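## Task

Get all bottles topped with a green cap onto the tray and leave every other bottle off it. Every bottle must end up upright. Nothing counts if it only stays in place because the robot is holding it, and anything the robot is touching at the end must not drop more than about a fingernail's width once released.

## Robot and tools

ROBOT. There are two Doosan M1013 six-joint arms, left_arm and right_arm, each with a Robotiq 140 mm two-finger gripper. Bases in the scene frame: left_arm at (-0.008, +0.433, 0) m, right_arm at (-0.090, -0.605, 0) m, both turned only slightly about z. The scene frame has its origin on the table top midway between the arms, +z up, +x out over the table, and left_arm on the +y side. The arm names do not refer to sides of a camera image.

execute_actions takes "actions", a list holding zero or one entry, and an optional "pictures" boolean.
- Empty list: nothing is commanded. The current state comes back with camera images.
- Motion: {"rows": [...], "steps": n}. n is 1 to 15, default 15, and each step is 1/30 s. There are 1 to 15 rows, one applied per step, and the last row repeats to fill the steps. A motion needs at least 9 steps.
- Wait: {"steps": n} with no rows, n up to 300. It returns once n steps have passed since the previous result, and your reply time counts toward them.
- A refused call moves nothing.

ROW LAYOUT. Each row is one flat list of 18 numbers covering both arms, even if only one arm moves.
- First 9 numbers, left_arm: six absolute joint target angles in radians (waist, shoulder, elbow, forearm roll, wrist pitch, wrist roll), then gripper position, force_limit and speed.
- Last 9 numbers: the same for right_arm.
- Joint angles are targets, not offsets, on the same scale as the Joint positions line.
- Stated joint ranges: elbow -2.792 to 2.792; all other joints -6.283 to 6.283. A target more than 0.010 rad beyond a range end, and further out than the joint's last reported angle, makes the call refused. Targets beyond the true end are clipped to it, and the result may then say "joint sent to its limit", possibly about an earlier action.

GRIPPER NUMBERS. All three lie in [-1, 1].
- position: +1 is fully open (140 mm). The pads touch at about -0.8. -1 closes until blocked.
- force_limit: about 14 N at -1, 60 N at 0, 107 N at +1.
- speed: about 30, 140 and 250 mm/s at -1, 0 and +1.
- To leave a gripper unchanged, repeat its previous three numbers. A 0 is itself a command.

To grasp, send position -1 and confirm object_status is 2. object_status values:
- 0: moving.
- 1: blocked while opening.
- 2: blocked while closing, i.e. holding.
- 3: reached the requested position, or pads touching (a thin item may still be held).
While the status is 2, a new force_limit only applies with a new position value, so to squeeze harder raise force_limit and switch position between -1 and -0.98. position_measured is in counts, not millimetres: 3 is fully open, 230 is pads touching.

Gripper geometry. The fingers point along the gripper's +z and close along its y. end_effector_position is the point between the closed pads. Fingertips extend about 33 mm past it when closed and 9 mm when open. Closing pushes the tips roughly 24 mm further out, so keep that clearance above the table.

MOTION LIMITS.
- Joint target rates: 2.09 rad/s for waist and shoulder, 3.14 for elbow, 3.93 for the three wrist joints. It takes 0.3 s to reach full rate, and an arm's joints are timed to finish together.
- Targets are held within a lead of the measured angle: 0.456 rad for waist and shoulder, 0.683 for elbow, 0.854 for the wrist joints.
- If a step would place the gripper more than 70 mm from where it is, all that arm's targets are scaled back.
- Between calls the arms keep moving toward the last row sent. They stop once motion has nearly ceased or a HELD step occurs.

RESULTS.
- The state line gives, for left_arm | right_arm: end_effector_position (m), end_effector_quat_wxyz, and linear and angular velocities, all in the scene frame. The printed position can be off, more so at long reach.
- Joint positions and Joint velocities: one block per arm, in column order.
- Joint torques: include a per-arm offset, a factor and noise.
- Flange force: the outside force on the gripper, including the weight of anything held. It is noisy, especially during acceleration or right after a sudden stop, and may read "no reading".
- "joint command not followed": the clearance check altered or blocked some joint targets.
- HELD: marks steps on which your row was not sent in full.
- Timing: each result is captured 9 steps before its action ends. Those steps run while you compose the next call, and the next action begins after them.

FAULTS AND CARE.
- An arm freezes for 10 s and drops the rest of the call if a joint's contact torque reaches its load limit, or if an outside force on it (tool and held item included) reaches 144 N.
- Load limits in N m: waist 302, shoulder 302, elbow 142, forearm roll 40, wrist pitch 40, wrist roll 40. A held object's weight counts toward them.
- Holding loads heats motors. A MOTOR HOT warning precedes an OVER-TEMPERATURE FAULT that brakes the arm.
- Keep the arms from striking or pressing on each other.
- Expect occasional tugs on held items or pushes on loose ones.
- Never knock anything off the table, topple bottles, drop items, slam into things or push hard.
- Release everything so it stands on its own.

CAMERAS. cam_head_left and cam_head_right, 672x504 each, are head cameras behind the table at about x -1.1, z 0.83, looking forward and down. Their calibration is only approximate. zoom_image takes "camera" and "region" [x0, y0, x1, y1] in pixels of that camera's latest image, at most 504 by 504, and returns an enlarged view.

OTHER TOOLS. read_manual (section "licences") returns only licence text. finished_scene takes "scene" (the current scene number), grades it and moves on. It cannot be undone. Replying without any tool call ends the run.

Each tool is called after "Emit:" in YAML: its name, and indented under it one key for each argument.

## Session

Emit:
execute_actions:
  actions: []

Scene clock: 0.00 s of 6400.00 s.
left_arm: end_effector_position=(+0.1072, +0.7125, +0.1677) position_measured=3 object_status=3 end_effector_quat_wxyz=(-0.286, +0.939, +0.148, -0.118) end_effector_velocity=(+0.000, +0.000, +0.000) end_effector_angular_velocity=(+0.001, +0.000, -0.001) | right_arm: end_effector_position=(+0.5345, -0.8241, +0.2066) position_measured=3 object_status=3 end_effector_quat_wxyz=(+0.561, -0.576, +0.309, -0.508) end_effector_velocity=(-0.000, -0.000, +0.000) end_effector_angular_velocity=(-0.000, -0.000, -0.001)
Joint positions: left_arm=[ 0.353 -0.39   2.505  0.651  1.252  1.312] | right_arm=[-0.865  0.504  2.358  1.941  1.618  0.021]
Joint velocities: left_arm=[-0.001 -0.    -0.     0.001  0.001  0.   ] | right_arm=[-0.001 -0.    -0.     0.     0.    -0.   ]
Joint torques (N m, as the joint torque sensors report them, + toward a larger angle): no reading
Flange force (N, the push that the arm receives, along the gripper's own x y z axes): no reading

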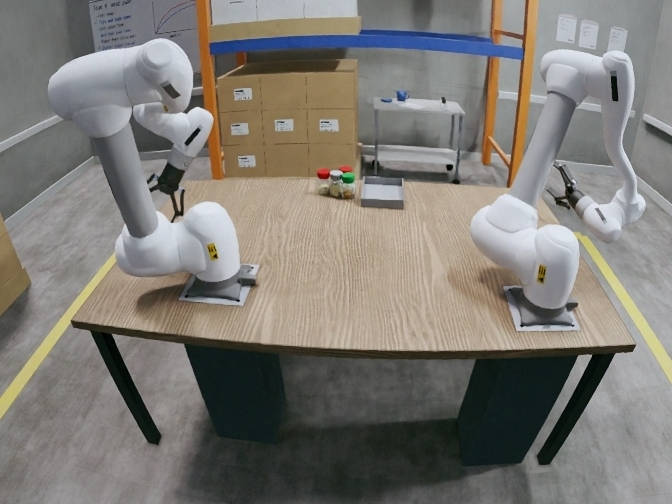

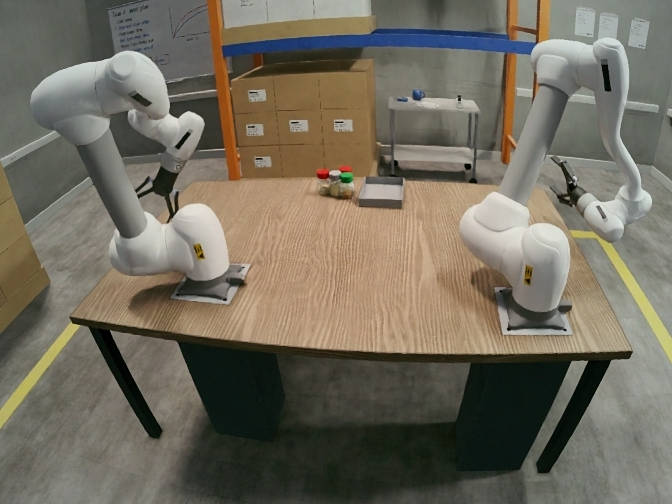

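Emit:
zoom_image:
  camera: "cam_head_left"
  region: [290,140,410,215]

Emit:
zoom_image:
  camera: "cam_head_right"
  region: [290,140,410,215]

Region (290, 140, 410, 215) of cam_head_left's 672x504 image, scaled by 4.200, with more detail than that image has; it fills the top 315 rows of this view, and the rest is white.

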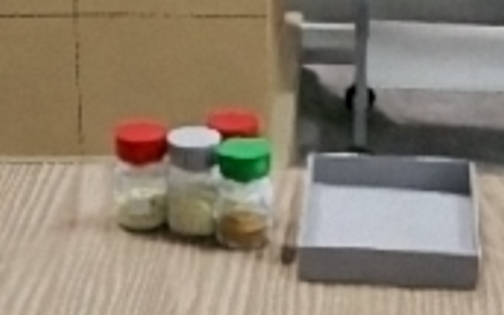

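Region (290, 140, 410, 215) of cam_head_right's 672x504 image, scaled by 4.200, with more detail than that image has; it fills the top 315 rows of this view, and the rest is white.

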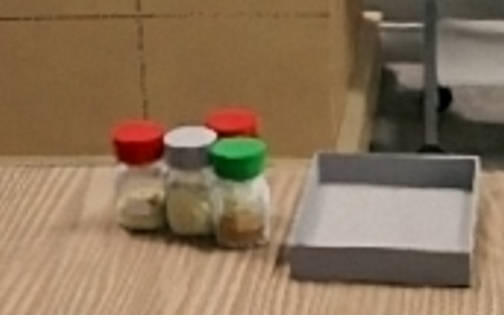

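Emit:
execute_actions:
  actions:
    - {"rows":[[0.1,0.1,1.7,0,1.3,0.204,0.12,0.3,0,-0.865,0.504,2.358,1.941,1.618,0.021,1,0,0]]}

Emit:
execute_actions:
  actions:
    - {"steps":20}

Emit:
execute_actions:
  actions:
    - {"rows":[[-0.566,0.3572,1.5431,0,1.2413,0.204,0.12,0.3,0,-0.865,0.504,2.358,1.941,1.618,0.021,1,0,0]]}

Emit:
execute_actions:
  actions:
    - {"steps":35}

Emit:
execute_actions:
  actions:
    - {"rows":[[-0.566,0.3999,1.6168,0,1.1249,0.204,0.12,0.3,0,-0.865,0.504,2.358,1.941,1.618,0.021,1,0,0]]}

Emit:
execute_actions:
  actions:
    - {"steps":12}
  pictures: true

Emit:
zoom_image:
  camera: "cam_head_left"
  region: [290,140,410,215]

Scene clock: 1.80 s of 6400.00 s.
left_arm: end_effector_position=(+0.1702, +0.6989, +0.1833) position_measured=36 object_status=0 end_effector_quat_wxyz=(-0.256, +0.938, +0.218, -0.084) end_effector_velocity=(+0.435, -0.101, +0.106) end_effector_angular_velocity=(-0.215, -0.725, +0.841) | right_arm: end_effector_position=(+0.5344, -0.8240, +0.2066) position_measured=3 object_status=3 end_effector_quat_wxyz=(+0.561, -0.576, +0.310, -0.508) end_effector_velocity=(-0.002, -0.001, -0.001) end_effector_angular_velocity=(+0.002, +0.001, -0.003)
Joint positions: left_arm=[ 0.316 -0.322  2.403  0.556  1.259  1.185] | right_arm=[-0.865  0.504  2.358  1.941  1.618  0.021]
Joint velocities: left_arm=[-0.242  0.471 -0.698 -0.624  0.049 -0.883] | right_arm=[-0.003 -0.     0.002 -0.001  0.    -0.   ]
Joint torques (N m, as the joint torque sensors report them, + toward a larger angle): left_arm=[  2.25  -7.57 -32.9    4.3    0.65   0.09] | right_arm=[ -3.36 -59.97 -15.33   0.23   2.44   0.02]
Flange force (N, the push that the arm receives, along the gripper's own x y z axes): left_arm=[-7.5 -4.2 -0.5] | right_arm=[-1.1 -13.0 7.4]
Steps of this call (steps 1 to 48: nothing new was sent; steps 49 to 54: the first 6 steps of this action). Readings (joint positions | what the end effector reports):
49: left_arm=[0.353 -0.390 2.505 0.651 1.252 1.312] | right_arm=[-0.865 0.504 2.358 1.941 1.618 0.021] | left_arm position_measured=3 object_status=0 | right_arm position_measured=3 object_status=3
50: left_arm=[0.351 -0.386 2.500 0.646 1.252 1.305] | right_arm=[-0.865 0.504 2.358 1.941 1.618 0.021] | left_arm position_measured=6 object_status=0 | right_arm position_measured=3 object_status=3
52: left_arm=[0.335 -0.358 2.456 0.605 1.255 1.251] | right_arm=[-0.865 0.504 2.358 1.941 1.618 0.021] | left_arm position_measured=21 object_status=0 | right_arm position_measured=3 object_status=3
54: the state above

Scene clock: 2.47 s of 6400.00 s.
left_arm: end_effector_position=(+0.4553, +0.6059, +0.2643) position_measured=114 object_status=3 end_effector_quat_wxyz=(-0.094, +0.845, +0.525, +0.019) end_effector_velocity=(+0.404, -0.192, +0.117) end_effector_angular_velocity=(-0.374, -0.462, +0.871) | right_arm: end_effector_position=(+0.5342, -0.8241, +0.2064) position_measured=3 object_status=3 end_effector_quat_wxyz=(+0.561, -0.576, +0.310, -0.508) end_effector_velocity=(+0.000, +0.000, -0.001) end_effector_angular_velocity=(+0.001, +0.001, +0.000)
Joint positions: left_arm=[ 0.177 -0.049  1.95   0.197  1.285  0.559] | right_arm=[-0.865  0.504  2.358  1.941  1.618  0.021]
Joint velocities: left_arm=[-0.198  0.386 -0.647 -0.508  0.037 -0.915] | right_arm=[ 0.     0.001 -0.    -0.    -0.    -0.   ]
Joint torques (N m, as the joint torque sensors report them, + toward a larger angle): left_arm=[  1.13 -33.81 -38.86   5.25   0.57  -0.34] | right_arm=[ -1.94 -61.42 -14.58   0.32   2.27  -0.28]
Flange force (N, the push that the arm receives, along the gripper's own x y z axes): left_arm=[-1.6 1.8 -0.1] | right_arm=[1.4 -9.8 5.1]
Kept back: nothing.
Steps of this call (steps 1 to 9: the last 9 steps of your previous action; steps 10 to 20: the robot went on to your last target). Readings (joint positions | what the end effector reports):
1: left_arm=[0.308 -0.307 2.380 0.536 1.260 1.156] | right_arm=[-0.865 0.504 2.358 1.941 1.618 0.021] | left_arm position_measured=44 object_status=0 | right_arm position_measured=3 object_status=3
2: left_arm=[0.301 -0.292 2.356 0.517 1.262 1.126] | right_arm=[-0.865 0.504 2.358 1.941 1.618 0.021] | left_arm position_measured=51 object_status=0 | right_arm position_measured=3 object_status=3
4: left_arm=[0.286 -0.263 2.308 0.479 1.264 1.066] | right_arm=[-0.865 0.504 2.358 1.941 1.618 0.021] | left_arm position_measured=66 object_status=0 | right_arm position_measured=3 object_status=3
8: left_arm=[0.258 -0.209 2.217 0.407 1.270 0.938] | right_arm=[-0.865 0.504 2.358 1.941 1.618 0.021] | left_arm position_measured=97 object_status=0 | right_arm position_measured=3 object_status=3
20: the state above

Scene clock: 2.67 s of 6400.00 s.
left_arm: end_effector_position=(+0.5278, +0.5527, +0.2674) position_measured=114 object_status=3 end_effector_quat_wxyz=(-0.066, +0.840, +0.538, +0.022) end_effector_velocity=(+0.324, -0.320, -0.022) end_effector_angular_velocity=(-0.167, -0.096, -0.113) | right_arm: end_effector_position=(+0.5342, -0.8241, +0.2064) position_measured=3 object_status=3 end_effector_quat_wxyz=(+0.561, -0.576, +0.310, -0.508) end_effector_velocity=(+0.000, +0.000, +0.001) end_effector_angular_velocity=(-0.001, -0.001, +0.000)
Joint positions: left_arm=[0.09  0.034 1.856 0.143 1.28  0.462] | right_arm=[-0.865  0.504  2.358  1.941  1.618  0.021]
Joint velocities: left_arm=[-0.521  0.403 -0.394 -0.19  -0.045 -0.358] | right_arm=[ 0.    -0.001 -0.     0.     0.     0.   ]
Joint torques (N m, as the joint torque sensors report them, + toward a larger angle): left_arm=[  0.8  -44.65 -37.8    4.69   0.25  -0.09] | right_arm=[ -2.28 -61.74 -14.12   0.41   2.25  -0.08]
Flange force (N, the push that the arm receives, along the gripper's own x y z axes): left_arm=[-1.8 -2.1 -0.9] | right_arm=[1.8 -9.1 5.9]
Steps of this call (steps 1 to 6: the first 6 steps of this action). Readings (joint positions | what the end effector reports):
1: left_arm=[0.170 -0.036 1.928 0.180 1.287 0.528] | right_arm=[-0.865 0.504 2.358 1.941 1.618 0.021] | left_arm position_measured=114 object_status=3 | right_arm position_measured=3 object_status=3
2: left_arm=[0.161 -0.023 1.909 0.166 1.287 0.503] | right_arm=[-0.865 0.504 2.358 1.941 1.618 0.021] | left_arm position_measured=114 object_status=3 | right_arm position_measured=3 object_status=3
4: left_arm=[0.126 0.006 1.884 0.156 1.283 0.484] | right_arm=[-0.865 0.504 2.358 1.941 1.618 0.021] | left_arm position_measured=114 object_status=3 | right_arm position_measured=3 object_status=3
6: the state above

Scene clock: 3.83 s of 6400.00 s.
left_arm: end_effector_position=(+0.6361, +0.0633, +0.2213) position_measured=114 object_status=3 end_effector_quat_wxyz=(-0.001, +0.922, +0.386, +0.001) end_effector_velocity=(-0.057, -0.261, -0.033) end_effector_angular_velocity=(-0.053, +0.023, -0.185) | right_arm: end_effector_position=(+0.5342, -0.8241, +0.2064) position_measured=3 object_status=3 end_effector_quat_wxyz=(+0.561, -0.576, +0.310, -0.508) end_effector_velocity=(+0.000, +0.000, +0.000) end_effector_angular_velocity=(+0.000, +0.000, +0.000)
Joint positions: left_arm=[-0.552  0.351  1.549  0.003  1.242  0.209] | right_arm=[-0.865  0.504  2.358  1.941  1.618  0.021]
Joint velocities: left_arm=[-0.313  0.137 -0.13  -0.061 -0.016 -0.108] | right_arm=[ 0.001 -0.001 -0.     0.001 -0.     0.001]
Joint torques (N m, as the joint torque sensors report them, + toward a larger angle): left_arm=[ 18.3  -87.78 -38.56   4.9    0.74  -0.29] | right_arm=[ -1.31 -58.78 -14.34   0.14   2.06  -0.08]
Flange force (N, the push that the arm receives, along the gripper's own x y z axes): left_arm=[2.9 -3.6 -1.2] | right_arm=[1.7 -16.0 4.5]
Kept back: nothing.
Steps of this call (steps 1 to 9: the last 9 steps of your previous action; steps 10 to 35: the robot went on to your last target). Readings (joint positions | what the end effector reports):
1: left_arm=[0.072 0.048 1.843 0.137 1.278 0.451] | right_arm=[-0.865 0.504 2.358 1.941 1.618 0.021] | left_arm position_measured=114 object_status=3 | right_arm position_measured=3 object_status=3
2: left_arm=[0.055 0.060 1.830 0.132 1.277 0.441] | right_arm=[-0.865 0.504 2.358 1.941 1.618 0.021] | left_arm position_measured=114 object_status=3 | right_arm position_measured=3 object_status=3
4: left_arm=[0.018 0.085 1.807 0.121 1.274 0.421] | right_arm=[-0.865 0.504 2.358 1.941 1.618 0.021] | left_arm position_measured=114 object_status=3 | right_arm position_measured=3 object_status=3
8: left_arm=[-0.056 0.129 1.764 0.101 1.269 0.386] | right_arm=[-0.865 0.504 2.358 1.941 1.618 0.021] | left_arm position_measured=114 object_status=3 | right_arm position_measured=3 object_status=3
35: the state above

Scene clock: 4.03 s of 6400.00 s.
left_arm: end_effector_position=(+0.6337, +0.0519, +0.1576) position_measured=114 object_status=3 end_effector_quat_wxyz=(-0.001, +0.924, +0.383, -0.001) end_effector_velocity=(-0.009, -0.003, -0.234) end_effector_angular_velocity=(-0.007, -0.009, -0.005) | right_arm: end_effector_position=(+0.5342, -0.8241, +0.2064) position_measured=3 object_status=3 end_effector_quat_wxyz=(+0.561, -0.576, +0.310, -0.508) end_effector_velocity=(-0.000, -0.000, +0.000) end_effector_angular_velocity=(-0.002, -0.001, -0.000)
Joint positions: left_arm=[-0.566  0.395  1.608 -0.     1.139  0.204] | right_arm=[-0.865  0.504  2.358  1.941  1.618  0.021]
Joint velocities: left_arm=[-0.009  0.145  0.249 -0.001 -0.405 -0.003] | right_arm=[-0.    -0.    -0.    -0.     0.    -0.002]
Joint torques (N m, as the joint torque sensors report them, + toward a larger angle): left_arm=[   0.58 -122.79  -59.42    6.88   -0.2    -0.28] | right_arm=[ -1.53 -61.54 -14.01   0.05   2.24  -0.06]
Flange force (N, the push that the arm receives, along the gripper's own x y z axes): left_arm=[5.0 4.0 -1.0] | right_arm=[2.3 -9.5 5.3]
Steps of this call (steps 1 to 6: the first 6 steps of this action). Readings (joint positions | what the end effector reports):
1: left_arm=[-0.560 0.355 1.546 0.001 1.242 0.206] | right_arm=[-0.865 0.504 2.358 1.941 1.618 0.021] | left_arm position_measured=114 object_status=3 | right_arm position_measured=3 object_status=3
2: left_arm=[-0.563 0.359 1.547 0.001 1.235 0.205] | right_arm=[-0.865 0.504 2.358 1.941 1.618 0.021] | left_arm position_measured=114 object_status=3 | right_arm position_measured=3 object_status=3
4: left_arm=[-0.565 0.379 1.577 0.000 1.185 0.204] | right_arm=[-0.865 0.504 2.358 1.941 1.618 0.021] | left_arm position_measured=114 object_status=3 | right_arm position_measured=3 object_status=3
6: the state above

Scene clock: 4.43 s of 6400.00 s.
left_arm: end_effector_position=(+0.6336, +0.0516, +0.1500) position_measured=114 object_status=3 end_effector_quat_wxyz=(+0.000, +0.924, +0.383, +0.000) end_effector_velocity=(-0.000, -0.000, -0.000) end_effector_angular_velocity=(-0.001, +0.001, +0.000) | right_arm: end_effector_position=(+0.5342, -0.8241, +0.2064) position_measured=3 object_status=3 end_effector_quat_wxyz=(+0.561, -0.576, +0.310, -0.508) end_effector_velocity=(-0.000, -0.001, -0.000) end_effector_angular_velocity=(+0.001, +0.001, -0.001)
Joint positions: left_arm=[-0.566  0.4    1.617 -0.     1.125  0.204] | right_arm=[-0.865  0.504  2.358  1.941  1.618  0.021]
Joint velocities: left_arm=[-0.     0.     0.    -0.001 -0.    -0.   ] | right_arm=[-0.001  0.    -0.     0.    -0.     0.001]
Joint torques (N m, as the joint torque sensors report them, + toward a larger angle): left_arm=[ -0.32 -74.52 -37.     4.4    0.08  -0.21] | right_arm=[ -2.24 -60.33 -14.98   0.22   2.44  -0.01]
Flange force (N, the push that the arm receives, along the gripper's own x y z axes): left_arm=[-0.4 -3.8 -2.7] | right_arm=[0.2 -12.4 5.5]
Kept back: nothing.
Steps of this call (steps 1 to 9: the last 9 steps of your previous action; steps 10 to 12: the robot went on to your last target). Readings (joint positions | what the end effector reports):
1: left_arm=[-0.566 0.399 1.614 -0.000 1.130 0.204] | right_arm=[-0.865 0.504 2.358 1.941 1.618 0.021] | left_arm position_measured=114 object_status=3 | right_arm position_measured=3 object_status=3
2: left_arm=[-0.566 0.399 1.615 -0.000 1.127 0.204] | right_arm=[-0.865 0.504 2.358 1.941 1.618 0.021] | left_arm position_measured=114 object_status=3 | right_arm position_measured=3 object_status=3
4: left_arm=[-0.566 0.400 1.616 -0.000 1.126 0.204] | right_arm=[-0.865 0.504 2.358 1.941 1.618 0.021] | left_arm position_measured=114 object_status=3 | right_arm position_measured=3 object_status=3
8: left_arm=[-0.566 0.400 1.617 -0.000 1.125 0.204] | right_arm=[-0.865 0.504 2.358 1.941 1.618 0.021] | left_arm position_measured=114 object_status=3 | right_arm position_measured=3 object_status=3
12: the state above

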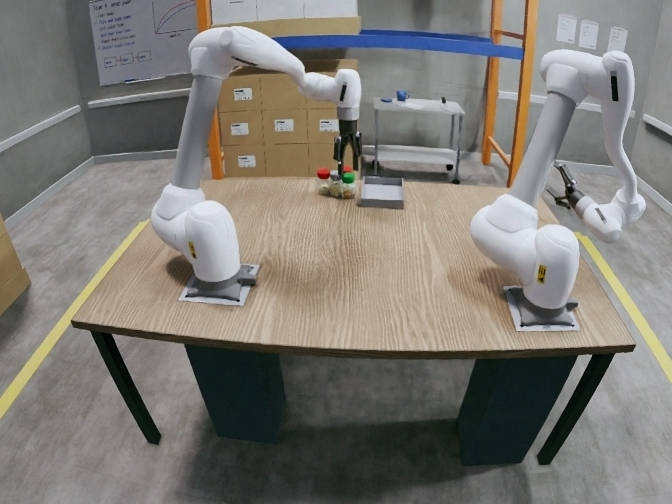

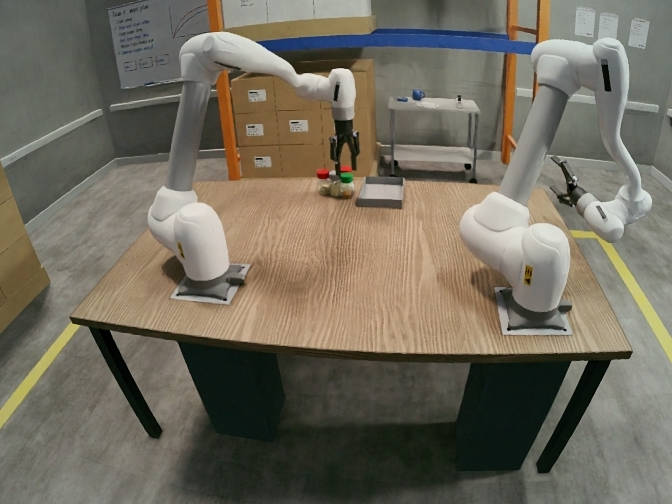

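Region (290, 140, 410, 215) of cam_head_left's 672x504 image, scaled by 4.200, with more detail than that image has; it fills the top 315 rows of this view, and the rest is white.

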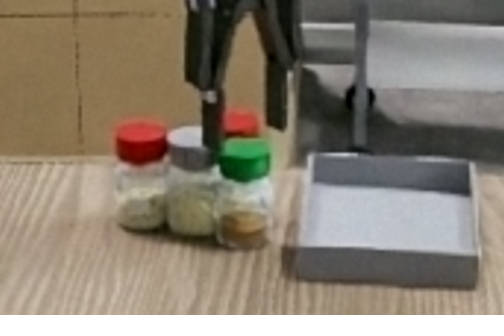

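Emit:
execute_actions:
  actions:
    - {"rows":[[-0.566,0.412,1.6303,0,1.0993,0.204,0.12,0.3,0,-0.865,0.504,2.358,1.941,1.618,0.021,1,0,0]],"steps":10}

Emit:
execute_actions:
  actions:
    - {"rows":[[-0.566,0.416,1.6348,0,1.0908,0.204,0.12,0.3,0,-0.865,0.504,2.358,1.941,1.618,0.021,1,0,0]],"steps":10}

Emit:
execute_actions:
  actions:
    - {"rows":[[-0.566,0.42,1.6393,0,1.0823,0.204,0.12,0.3,0,-0.865,0.504,2.358,1.941,1.618,0.021,1,0,0]],"steps":10}

Emit:
execute_actions:
  actions:
    - {"steps":10}
  pictures: true

Emit:
zoom_image:
  camera: "cam_head_left"
  region: [300,140,390,210]

Scene clock: 6.63 s of 6400.00 s.
left_arm: end_effector_position=(+0.6336, +0.0516, +0.1499) position_measured=114 object_status=3 end_effector_quat_wxyz=(-0.000, +0.924, +0.383, -0.000) end_effector_velocity=(+0.002, -0.001, -0.016) end_effector_angular_velocity=(-0.001, -0.002, -0.000) | right_arm: end_effector_position=(+0.5342, -0.8241, +0.2064) position_measured=3 object_status=3 end_effector_quat_wxyz=(+0.561, -0.576, +0.310, -0.508) end_effector_velocity=(-0.000, -0.000, +0.000) end_effector_angular_velocity=(+0.001, +0.000, -0.000)
Joint positions: left_arm=[-0.566  0.4    1.617  0.     1.125  0.204] | right_arm=[-0.865  0.504  2.358  1.941  1.618  0.021]
Joint velocities: left_arm=[-0.     0.013  0.013  0.001 -0.028 -0.   ] | right_arm=[-0.001 -0.    -0.    -0.     0.     0.001]
Joint torques (N m, as the joint torque sensors report them, + toward a larger angle): left_arm=[ -0.79 -79.48 -36.85   4.42   0.19  -0.19] | right_arm=[ -2.49 -63.42 -14.56   0.39   2.26  -0.1 ]
Flange force (N, the push that the arm receives, along the gripper's own x y z axes): left_arm=[2.2 4.1 1.5] | right_arm=[0.9 -5.1 6.3]
Steps of this call (steps 1 to 30: the robot went on to your last target; steps 31 to 65: nothing new was sent; step 66: the first step of this action). Readings (joint positions | what the end effector reports):
66: the state above

Scene clock: 6.97 s of 6400.00 s.
left_arm: end_effector_position=(+0.6341, +0.0513, +0.1342) position_measured=114 object_status=3 end_effector_quat_wxyz=(-0.000, +0.924, +0.382, +0.000) end_effector_velocity=(+0.000, +0.000, -0.014) end_effector_angular_velocity=(+0.000, +0.000, +0.001) | right_arm: end_effector_position=(+0.5342, -0.8241, +0.2064) position_measured=3 object_status=3 end_effector_quat_wxyz=(+0.561, -0.576, +0.310, -0.508) end_effector_velocity=(-0.000, -0.001, +0.001) end_effector_angular_velocity=(-0.001, -0.001, -0.003)
Joint positions: left_arm=[-0.566  0.412  1.63   0.     1.099  0.204] | right_arm=[-0.865  0.504  2.358  1.941  1.618  0.021]
Joint velocities: left_arm=[ 0.001  0.011  0.012  0.    -0.022 -0.   ] | right_arm=[-0.002 -0.001  0.     0.001  0.    -0.001]
Joint torques (N m, as the joint torque sensors report them, + toward a larger angle): left_arm=[ -1.52 -75.29 -36.02   4.05   0.26   0.07] | right_arm=[ -1.53 -61.79 -15.15   0.24   2.45   0.06]
Flange force (N, the push that the arm receives, along the gripper's own x y z axes): left_arm=[1.5 -2.6 -2.3] | right_arm=[0.4 -9.1 3.8]
Steps of this call (steps 1 to 9: the last 9 steps of your previous action; step 10: the first step of this action). Readings (joint positions | what the end effector reports):
10: the state above

Scene clock: 7.30 s of 6400.00 s.
left_arm: end_effector_position=(+0.6341, +0.0512, +0.1289) position_measured=114 object_status=3 end_effector_quat_wxyz=(+0.000, +0.924, +0.383, -0.000) end_effector_velocity=(+0.001, -0.001, -0.012) end_effector_angular_velocity=(-0.002, -0.001, +0.001) | right_arm: end_effector_position=(+0.5342, -0.8241, +0.2064) position_measured=3 object_status=3 end_effector_quat_wxyz=(+0.561, -0.576, +0.310, -0.508) end_effector_velocity=(+0.000, -0.001, +0.000) end_effector_angular_velocity=(+0.000, -0.001, -0.003)
Joint positions: left_arm=[-0.566  0.416  1.635 -0.     1.091  0.204] | right_arm=[-0.865  0.504  2.358  1.941  1.618  0.021]
Joint velocities: left_arm=[ 0.001  0.01   0.01  -0.001 -0.022 -0.   ] | right_arm=[-0.001 -0.    -0.     0.002 -0.     0.   ]
Joint torques (N m, as the joint torque sensors report them, + toward a larger angle): left_arm=[  1.17 -77.51 -36.92   4.23  -0.36  -0.03] | right_arm=[ -2.96 -61.86 -15.25   0.2    2.47  -0.04]
Flange force (N, the push that the arm receives, along the gripper's own x y z axes): left_arm=[-1.7 -0.9 -1.2] | right_arm=[-0.6 -9.6 6.7]
Steps of this call (steps 1 to 9: the last 9 steps of your previous action; step 10: the first step of this action). Readings (joint positions | what the end effector reports):
10: the state above

Scene clock: 7.63 s of 6400.00 s.
left_arm: end_effector_position=(+0.6342, +0.0512, +0.1238) position_measured=114 object_status=3 end_effector_quat_wxyz=(+0.000, +0.924, +0.383, -0.000) end_effector_velocity=(-0.000, +0.000, -0.001) end_effector_angular_velocity=(+0.001, +0.001, +0.000) | right_arm: end_effector_position=(+0.5342, -0.8241, +0.2064) position_measured=3 object_status=3 end_effector_quat_wxyz=(+0.561, -0.576, +0.310, -0.508) end_effector_velocity=(-0.001, -0.001, +0.000) end_effector_angular_velocity=(+0.001, -0.000, -0.003)
Joint positions: left_arm=[-0.566  0.42   1.639 -0.     1.082  0.204] | right_arm=[-0.865  0.504  2.358  1.941  1.618  0.021]
Joint velocities: left_arm=[ 0.     0.001  0.001 -0.    -0.     0.   ] | right_arm=[-0.002 -0.001  0.     0.001  0.     0.001]
Joint torques (N m, as the joint torque sensors report them, + toward a larger angle): left_arm=[ -0.06 -77.41 -36.45   4.53   0.52  -0.01] | right_arm=[ -1.29 -62.33 -14.95   0.43   2.58  -0.29]
Flange force (N, the push that the arm receives, along the gripper's own x y z axes): left_arm=[-0.2 -1.8 -0.5] | right_arm=[1.7 -8.5 3.4]
Kept back: nothing.
Steps of this call (steps 1 to 9: the last 9 steps of your previous action; step 10: the robot went on to your last target). Readings (joint positions | what the end effector reports):
1: left_arm=[-0.566 0.417 1.636 -0.000 1.088 0.204] | right_arm=[-0.865 0.504 2.358 1.941 1.618 0.021] | left_arm position_measured=114 object_status=3 | right_arm position_measured=3 object_status=3
2: left_arm=[-0.566 0.418 1.638 -0.000 1.086 0.204] | right_arm=[-0.865 0.504 2.358 1.941 1.618 0.021] | left_arm position_measured=114 object_status=3 | right_arm position_measured=3 object_status=3
4: left_arm=[-0.566 0.420 1.639 -0.000 1.083 0.204] | right_arm=[-0.865 0.504 2.358 1.941 1.618 0.021] | left_arm position_measured=114 object_status=3 | right_arm position_measured=3 object_status=3
8: left_arm=[-0.566 0.420 1.639 -0.000 1.082 0.204] | right_arm=[-0.865 0.504 2.358 1.941 1.618 0.021] | left_arm position_measured=114 object_status=3 | right_arm position_measured=3 object_status=3
10: the state above

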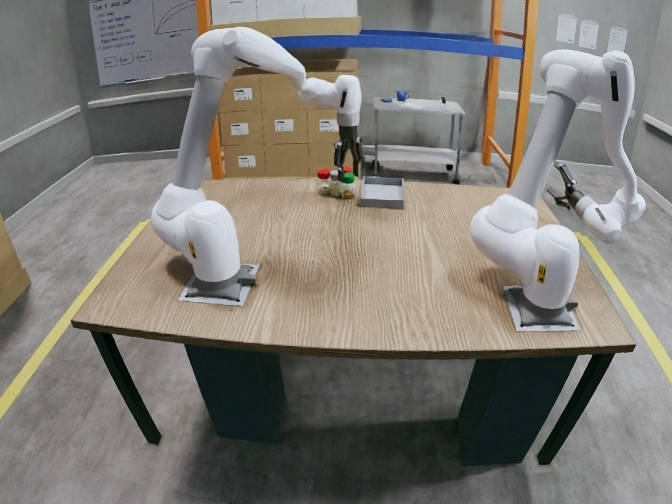

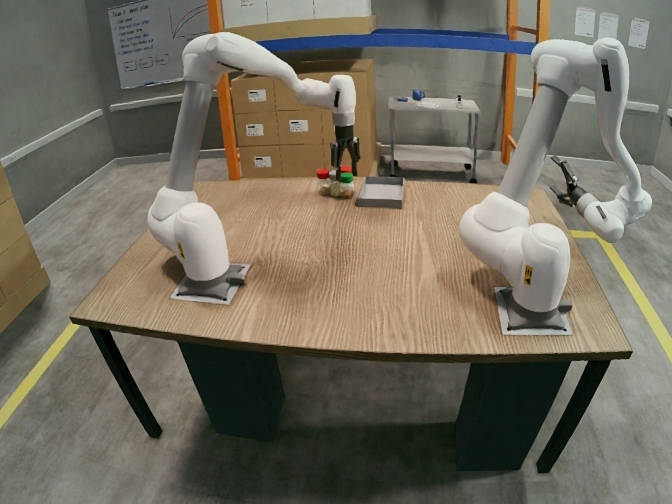

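Region (300, 140, 390, 210) of cam_head_left's 672x504 image, scaled by 5.600, with more detail than that image has.

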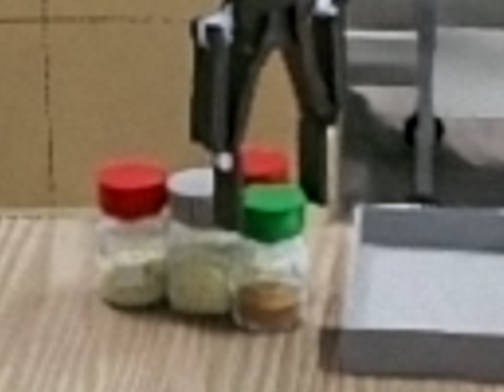

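Emit:
execute_actions:
  actions:
    - {"rows":[[-0.566,0.4245,1.6437,0,1.0734,0.204,0.12,0.3,0,-0.865,0.504,2.358,1.941,1.618,0.021,1,0,0]],"steps":10}

Emit:
execute_actions:
  actions:
    - {"rows":[[-0.566,0.429,1.6481,0,1.0645,0.204,0.12,0.3,0,-0.865,0.504,2.358,1.941,1.618,0.021,1,0,0]],"steps":10}

Emit:
execute_actions:
  actions:
    - {"steps":10}

Scene clock: 7.97 s of 6400.00 s.
left_arm: end_effector_position=(+0.6342, +0.0512, +0.1237) position_measured=114 object_status=3 end_effector_quat_wxyz=(+0.000, +0.924, +0.383, -0.000) end_effector_velocity=(-0.000, -0.001, -0.015) end_effector_angular_velocity=(+0.000, +0.001, -0.000) | right_arm: end_effector_position=(+0.5342, -0.8241, +0.2064) position_measured=3 object_status=3 end_effector_quat_wxyz=(+0.561, -0.576, +0.310, -0.508) end_effector_velocity=(+0.000, -0.000, +0.001) end_effector_angular_velocity=(-0.000, -0.001, -0.000)
Joint positions: left_arm=[-0.566  0.42   1.639 -0.     1.082  0.204] | right_arm=[-0.865  0.504  2.358  1.941  1.618  0.021]
Joint velocities: left_arm=[-0.001  0.012  0.011 -0.    -0.022 -0.   ] | right_arm=[ 0.001 -0.001 -0.     0.001  0.     0.   ]
Joint torques (N m, as the joint torque sensors report them, + toward a larger angle): left_arm=[ -0.86 -76.79 -37.25   4.23   0.32  -0.09] | right_arm=[ -2.19 -61.69 -14.17  -0.02   2.34  -0.09]
Flange force (N, the push that the arm receives, along the gripper's own x y z axes): left_arm=[0.0 -3.9 0.5] | right_arm=[1.4 -9.7 7.0]
Steps of this call (steps 1 to 9: the robot went on to your last target; step 10: the first step of this action). Readings (joint positions | what the end effector reports):
10: the state above

Scene clock: 8.30 s of 6400.00 s.
left_arm: end_effector_position=(+0.6343, +0.0511, +0.1182) position_measured=114 object_status=3 end_effector_quat_wxyz=(-0.000, +0.924, +0.382, +0.000) end_effector_velocity=(+0.001, -0.001, -0.014) end_effector_angular_velocity=(-0.001, -0.001, +0.001) | right_arm: end_effector_position=(+0.5342, -0.8241, +0.2064) position_measured=3 object_status=3 end_effector_quat_wxyz=(+0.561, -0.576, +0.310, -0.508) end_effector_velocity=(+0.000, +0.001, +0.000) end_effector_angular_velocity=(-0.001, -0.001, +0.001)
Joint positions: left_arm=[-0.566  0.425  1.644  0.     1.073  0.204] | right_arm=[-0.865  0.504  2.358  1.941  1.618  0.021]
Joint velocities: left_arm=[ 0.     0.012  0.01  -0.001 -0.023 -0.   ] | right_arm=[ 0.001 -0.001 -0.     0.    -0.    -0.   ]
Joint torques (N m, as the joint torque sensors report them, + toward a larger angle): left_arm=[ -0.88 -74.87 -36.72   4.35  -0.3   -0.12] | right_arm=[ -0.35 -62.29 -13.86   0.39   2.23  -0.12]
Flange force (N, the push that the arm receives, along the gripper's own x y z axes): left_arm=[-0.2 -5.8 -3.2] | right_arm=[3.7 -8.1 2.5]
Steps of this call (steps 1 to 9: the last 9 steps of your previous action; step 10: the first step of this action). Readings (joint positions | what the end effector reports):
10: the state above

Scene clock: 8.63 s of 6400.00 s.
left_arm: end_effector_position=(+0.6345, +0.0510, +0.1127) position_measured=114 object_status=3 end_effector_quat_wxyz=(-0.000, +0.924, +0.382, +0.000) end_effector_velocity=(+0.000, +0.000, -0.001) end_effector_angular_velocity=(-0.000, +0.000, +0.001) | right_arm: end_effector_position=(+0.5342, -0.8241, +0.2064) position_measured=3 object_status=3 end_effector_quat_wxyz=(+0.561, -0.576, +0.310, -0.508) end_effector_velocity=(-0.001, -0.002, +0.000) end_effector_angular_velocity=(+0.001, -0.000, -0.002)
Joint positions: left_arm=[-0.566  0.429  1.648  0.     1.065  0.204] | right_arm=[-0.865  0.504  2.358  1.941  1.618  0.021]
Joint velocities: left_arm=[ 0.001  0.     0.001 -0.    -0.001  0.   ] | right_arm=[-0.003 -0.001 -0.    -0.     0.     0.001]
Joint torques (N m, as the joint torque sensors report them, + toward a larger angle): left_arm=[ -2.16 -76.8  -35.78   4.18   0.45  -0.19] | right_arm=[ -1.02 -62.48 -14.92   0.1    2.46  -0.03]
Flange force (N, the push that the arm receives, along the gripper's own x y z axes): left_arm=[2.5 -3.6 -2.2] | right_arm=[1.3 -7.9 3.5]
Kept back: nothing.
Steps of this call (steps 1 to 9: the last 9 steps of your previous action; step 10: the robot went on to your last target). Readings (joint positions | what the end effector reports):
1: left_arm=[-0.566 0.426 1.645 0.000 1.071 0.204] | right_arm=[-0.865 0.504 2.358 1.941 1.618 0.021] | left_arm position_measured=114 object_status=3 | right_arm position_measured=3 object_status=3
2: left_arm=[-0.566 0.427 1.647 0.000 1.068 0.204] | right_arm=[-0.865 0.504 2.358 1.941 1.618 0.021] | left_arm position_measured=114 object_status=3 | right_arm position_measured=3 object_status=3
4: left_arm=[-0.566 0.429 1.648 0.000 1.066 0.204] | right_arm=[-0.865 0.504 2.358 1.941 1.618 0.021] | left_arm position_measured=114 object_status=3 | right_arm position_measured=3 object_status=3
8: left_arm=[-0.566 0.429 1.648 0.000 1.065 0.204] | right_arm=[-0.865 0.504 2.358 1.941 1.618 0.021] | left_arm position_measured=114 object_status=3 | right_arm position_measured=3 object_status=3
10: the state above

Emit:
execute_actions:
  actions:
    - {"rows":[[-0.566,0.4455,1.6645,0,1.0316,0.204,0.12,0.3,0,-0.865,0.504,2.358,1.941,1.618,0.021,1,0,0]],"steps":10}

Emit:
execute_actions:
  actions:
    - {"rows":[[-0.566,0.4455,1.6645,0,1.0316,0.204,-1,0.3,-0.6,-0.865,0.504,2.358,1.941,1.618,0.021,1,0,0]]}

Emit:
execute_actions:
  actions:
    - {"steps":14}
  pictures: true

Emit:
zoom_image:
  camera: "cam_head_left"
  region: [300,140,390,210]

Scene clock: 9.03 s of 6400.00 s.
left_arm: end_effector_position=(+0.6345, +0.0510, +0.1126) position_measured=114 object_status=3 end_effector_quat_wxyz=(-0.000, +0.924, +0.382, +0.000) end_effector_velocity=(+0.001, -0.001, -0.017) end_effector_angular_velocity=(+0.000, -0.001, -0.001) | right_arm: end_effector_position=(+0.5342, -0.8241, +0.2064) position_measured=3 object_status=3 end_effector_quat_wxyz=(+0.561, -0.576, +0.310, -0.508) end_effector_velocity=(-0.000, +0.001, -0.000) end_effector_angular_velocity=(-0.000, +0.001, +0.001)
Joint positions: left_arm=[-0.566  0.429  1.648  0.     1.064  0.204] | right_arm=[-0.865  0.504  2.358  1.941  1.618  0.021]
Joint velocities: left_arm=[-0.     0.015  0.013  0.001 -0.029  0.   ] | right_arm=[ 0.     0.     0.    -0.001 -0.    -0.   ]
Joint torques (N m, as the joint torque sensors report them, + toward a larger angle): left_arm=[ -1.16 -73.24 -35.03   4.37   0.17  -0.29] | right_arm=[ -1.86 -63.93 -14.23   0.32   2.01   0.14]
Flange force (N, the push that the arm receives, along the gripper's own x y z axes): left_arm=[0.5 -5.5 -4.8] | right_arm=[1.5 -3.7 4.6]
Steps of this call (steps 1 to 11: the robot went on to your last target; step 12: the first step of this action). Readings (joint positions | what the end effector reports):
12: the state above

Scene clock: 9.53 s of 6400.00 s.
left_arm: end_effector_position=(+0.6345, +0.0509, +0.0925) position_measured=131 object_status=0 end_effector_quat_wxyz=(+0.000, +0.924, +0.383, +0.000) end_effector_velocity=(-0.000, -0.000, -0.001) end_effector_angular_velocity=(+0.001, +0.001, -0.001) | right_arm: end_effector_position=(+0.5342, -0.8241, +0.2064) position_measured=3 object_status=3 end_effector_quat_wxyz=(+0.561, -0.576, +0.310, -0.508) end_effector_velocity=(-0.000, -0.000, -0.000) end_effector_angular_velocity=(-0.001, -0.000, -0.001)
Joint positions: left_arm=[-0.566  0.445  1.664 -0.     1.032  0.204] | right_arm=[-0.865  0.504  2.358  1.941  1.618  0.021]
Joint velocities: left_arm=[-0.001  0.001 -0.     0.001  0.001 -0.   ] | right_arm=[-0.001  0.     0.     0.     0.    -0.001]
Joint torques (N m, as the joint torque sensors report them, + toward a larger angle): left_arm=[  0.56 -77.28 -35.3    4.23   0.36  -0.29] | right_arm=[ -0.69 -63.33 -14.33   0.44   2.01   0.14]
Flange force (N, the push that the arm receives, along the gripper's own x y z axes): left_arm=[-1.4 -2.9 -2.4] | right_arm=[2.2 -5.5 2.2]
Steps of this call (steps 1 to 9: the last 9 steps of your previous action; steps 10 to 15: the first 6 steps of this action). Readings (joint positions | what the end effector reports):
10: left_arm=[-0.566 0.445 1.664 -0.000 1.032 0.204] | right_arm=[-0.865 0.504 2.358 1.941 1.618 0.021] | left_arm position_measured=114 object_status=0 | right_arm position_measured=3 object_status=3
11: left_arm=[-0.566 0.445 1.664 -0.000 1.032 0.204] | right_arm=[-0.865 0.504 2.358 1.941 1.618 0.021] | left_arm position_measured=115 object_status=0 | right_arm position_measured=3 object_status=3
13: left_arm=[-0.566 0.445 1.664 -0.000 1.032 0.204] | right_arm=[-0.865 0.504 2.358 1.941 1.618 0.021] | left_arm position_measured=123 object_status=0 | right_arm position_measured=3 object_status=3
15: the state above

Scene clock: 10.00 s of 6400.00 s.
left_arm: end_effector_position=(+0.6345, +0.0509, +0.0924) position_measured=154 object_status=2 end_effector_quat_wxyz=(+0.000, +0.924, +0.382, +0.000) end_effector_velocity=(-0.000, -0.000, +0.000) end_effector_angular_velocity=(-0.000, +0.001, -0.000) | right_arm: end_effector_position=(+0.5342, -0.8241, +0.2064) position_measured=3 object_status=3 end_effector_quat_wxyz=(+0.561, -0.576, +0.310, -0.508) end_effector_velocity=(+0.000, +0.001, +0.000) end_effector_angular_velocity=(-0.000, +0.000, +0.001)
Joint positions: left_arm=[-0.566  0.445  1.664  0.     1.032  0.204] | right_arm=[-0.865  0.504  2.358  1.941  1.618  0.021]
Joint velocities: left_arm=[-0.    -0.     0.    -0.001  0.     0.   ] | right_arm=[ 0.002 -0.001  0.     0.    -0.001  0.   ]
Joint torques (N m, as the joint torque sensors report them, + toward a larger angle): left_arm=[ -0.66 -64.16 -29.53   4.12  -1.66  -0.27] | right_arm=[ -1.33 -60.36 -14.62   0.38   2.58  -0.04]
Flange force (N, the push that the arm receives, along the gripper's own x y z axes): left_arm=[-0.7 -7.6 -20.9] | right_arm=[1.5 -13.1 4.4]
Kept back: nothing.
Steps of this call (steps 1 to 9: the last 9 steps of your previous action; steps 10 to 14: the robot went on to your last target). Readings (joint positions | what the end effector reports):
1: left_arm=[-0.566 0.445 1.664 -0.000 1.032 0.204] | right_arm=[-0.865 0.504 2.358 1.941 1.618 0.021] | left_arm position_measured=135 object_status=0 | right_arm position_measured=3 object_status=3
2: left_arm=[-0.566 0.445 1.664 -0.000 1.032 0.204] | right_arm=[-0.865 0.504 2.358 1.941 1.618 0.021] | left_arm position_measured=139 object_status=0 | right_arm position_measured=3 object_status=3
4: left_arm=[-0.566 0.445 1.664 0.000 1.032 0.204] | right_arm=[-0.865 0.504 2.358 1.941 1.618 0.021] | left_arm position_measured=147 object_status=0 | right_arm position_measured=3 object_status=3
8: left_arm=[-0.566 0.445 1.664 0.000 1.032 0.204] | right_arm=[-0.865 0.504 2.358 1.941 1.618 0.021] | left_arm position_measured=154 object_status=0 | right_arm position_measured=3 object_status=3
14: the state above

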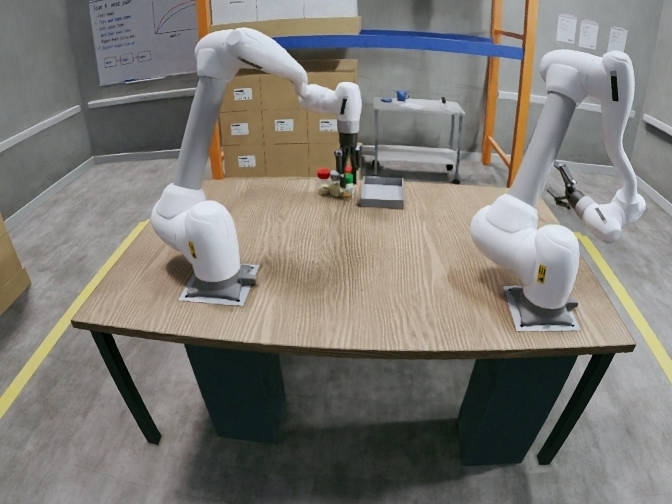

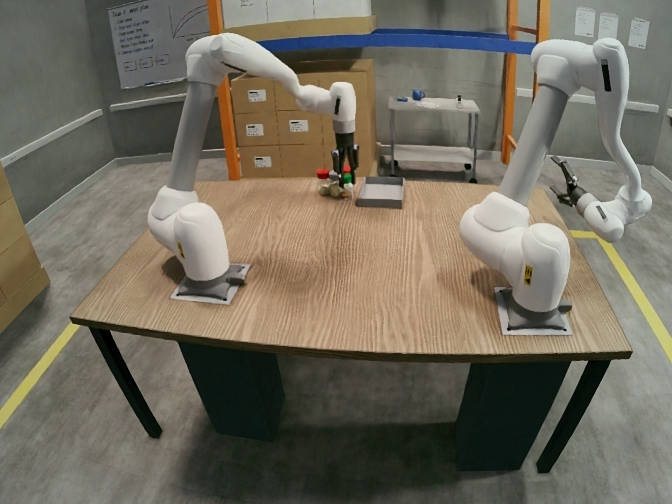

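Region (300, 140, 390, 210) of cam_head_left's 672x504 image, scaled by 5.600, with more detail than that image has.

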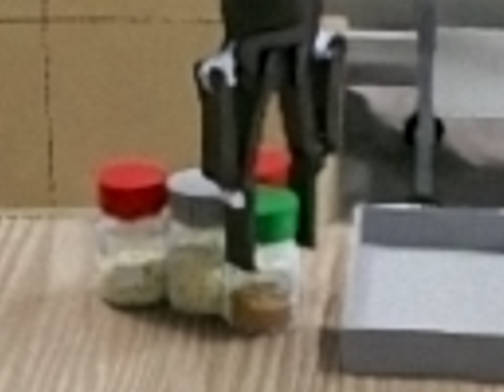

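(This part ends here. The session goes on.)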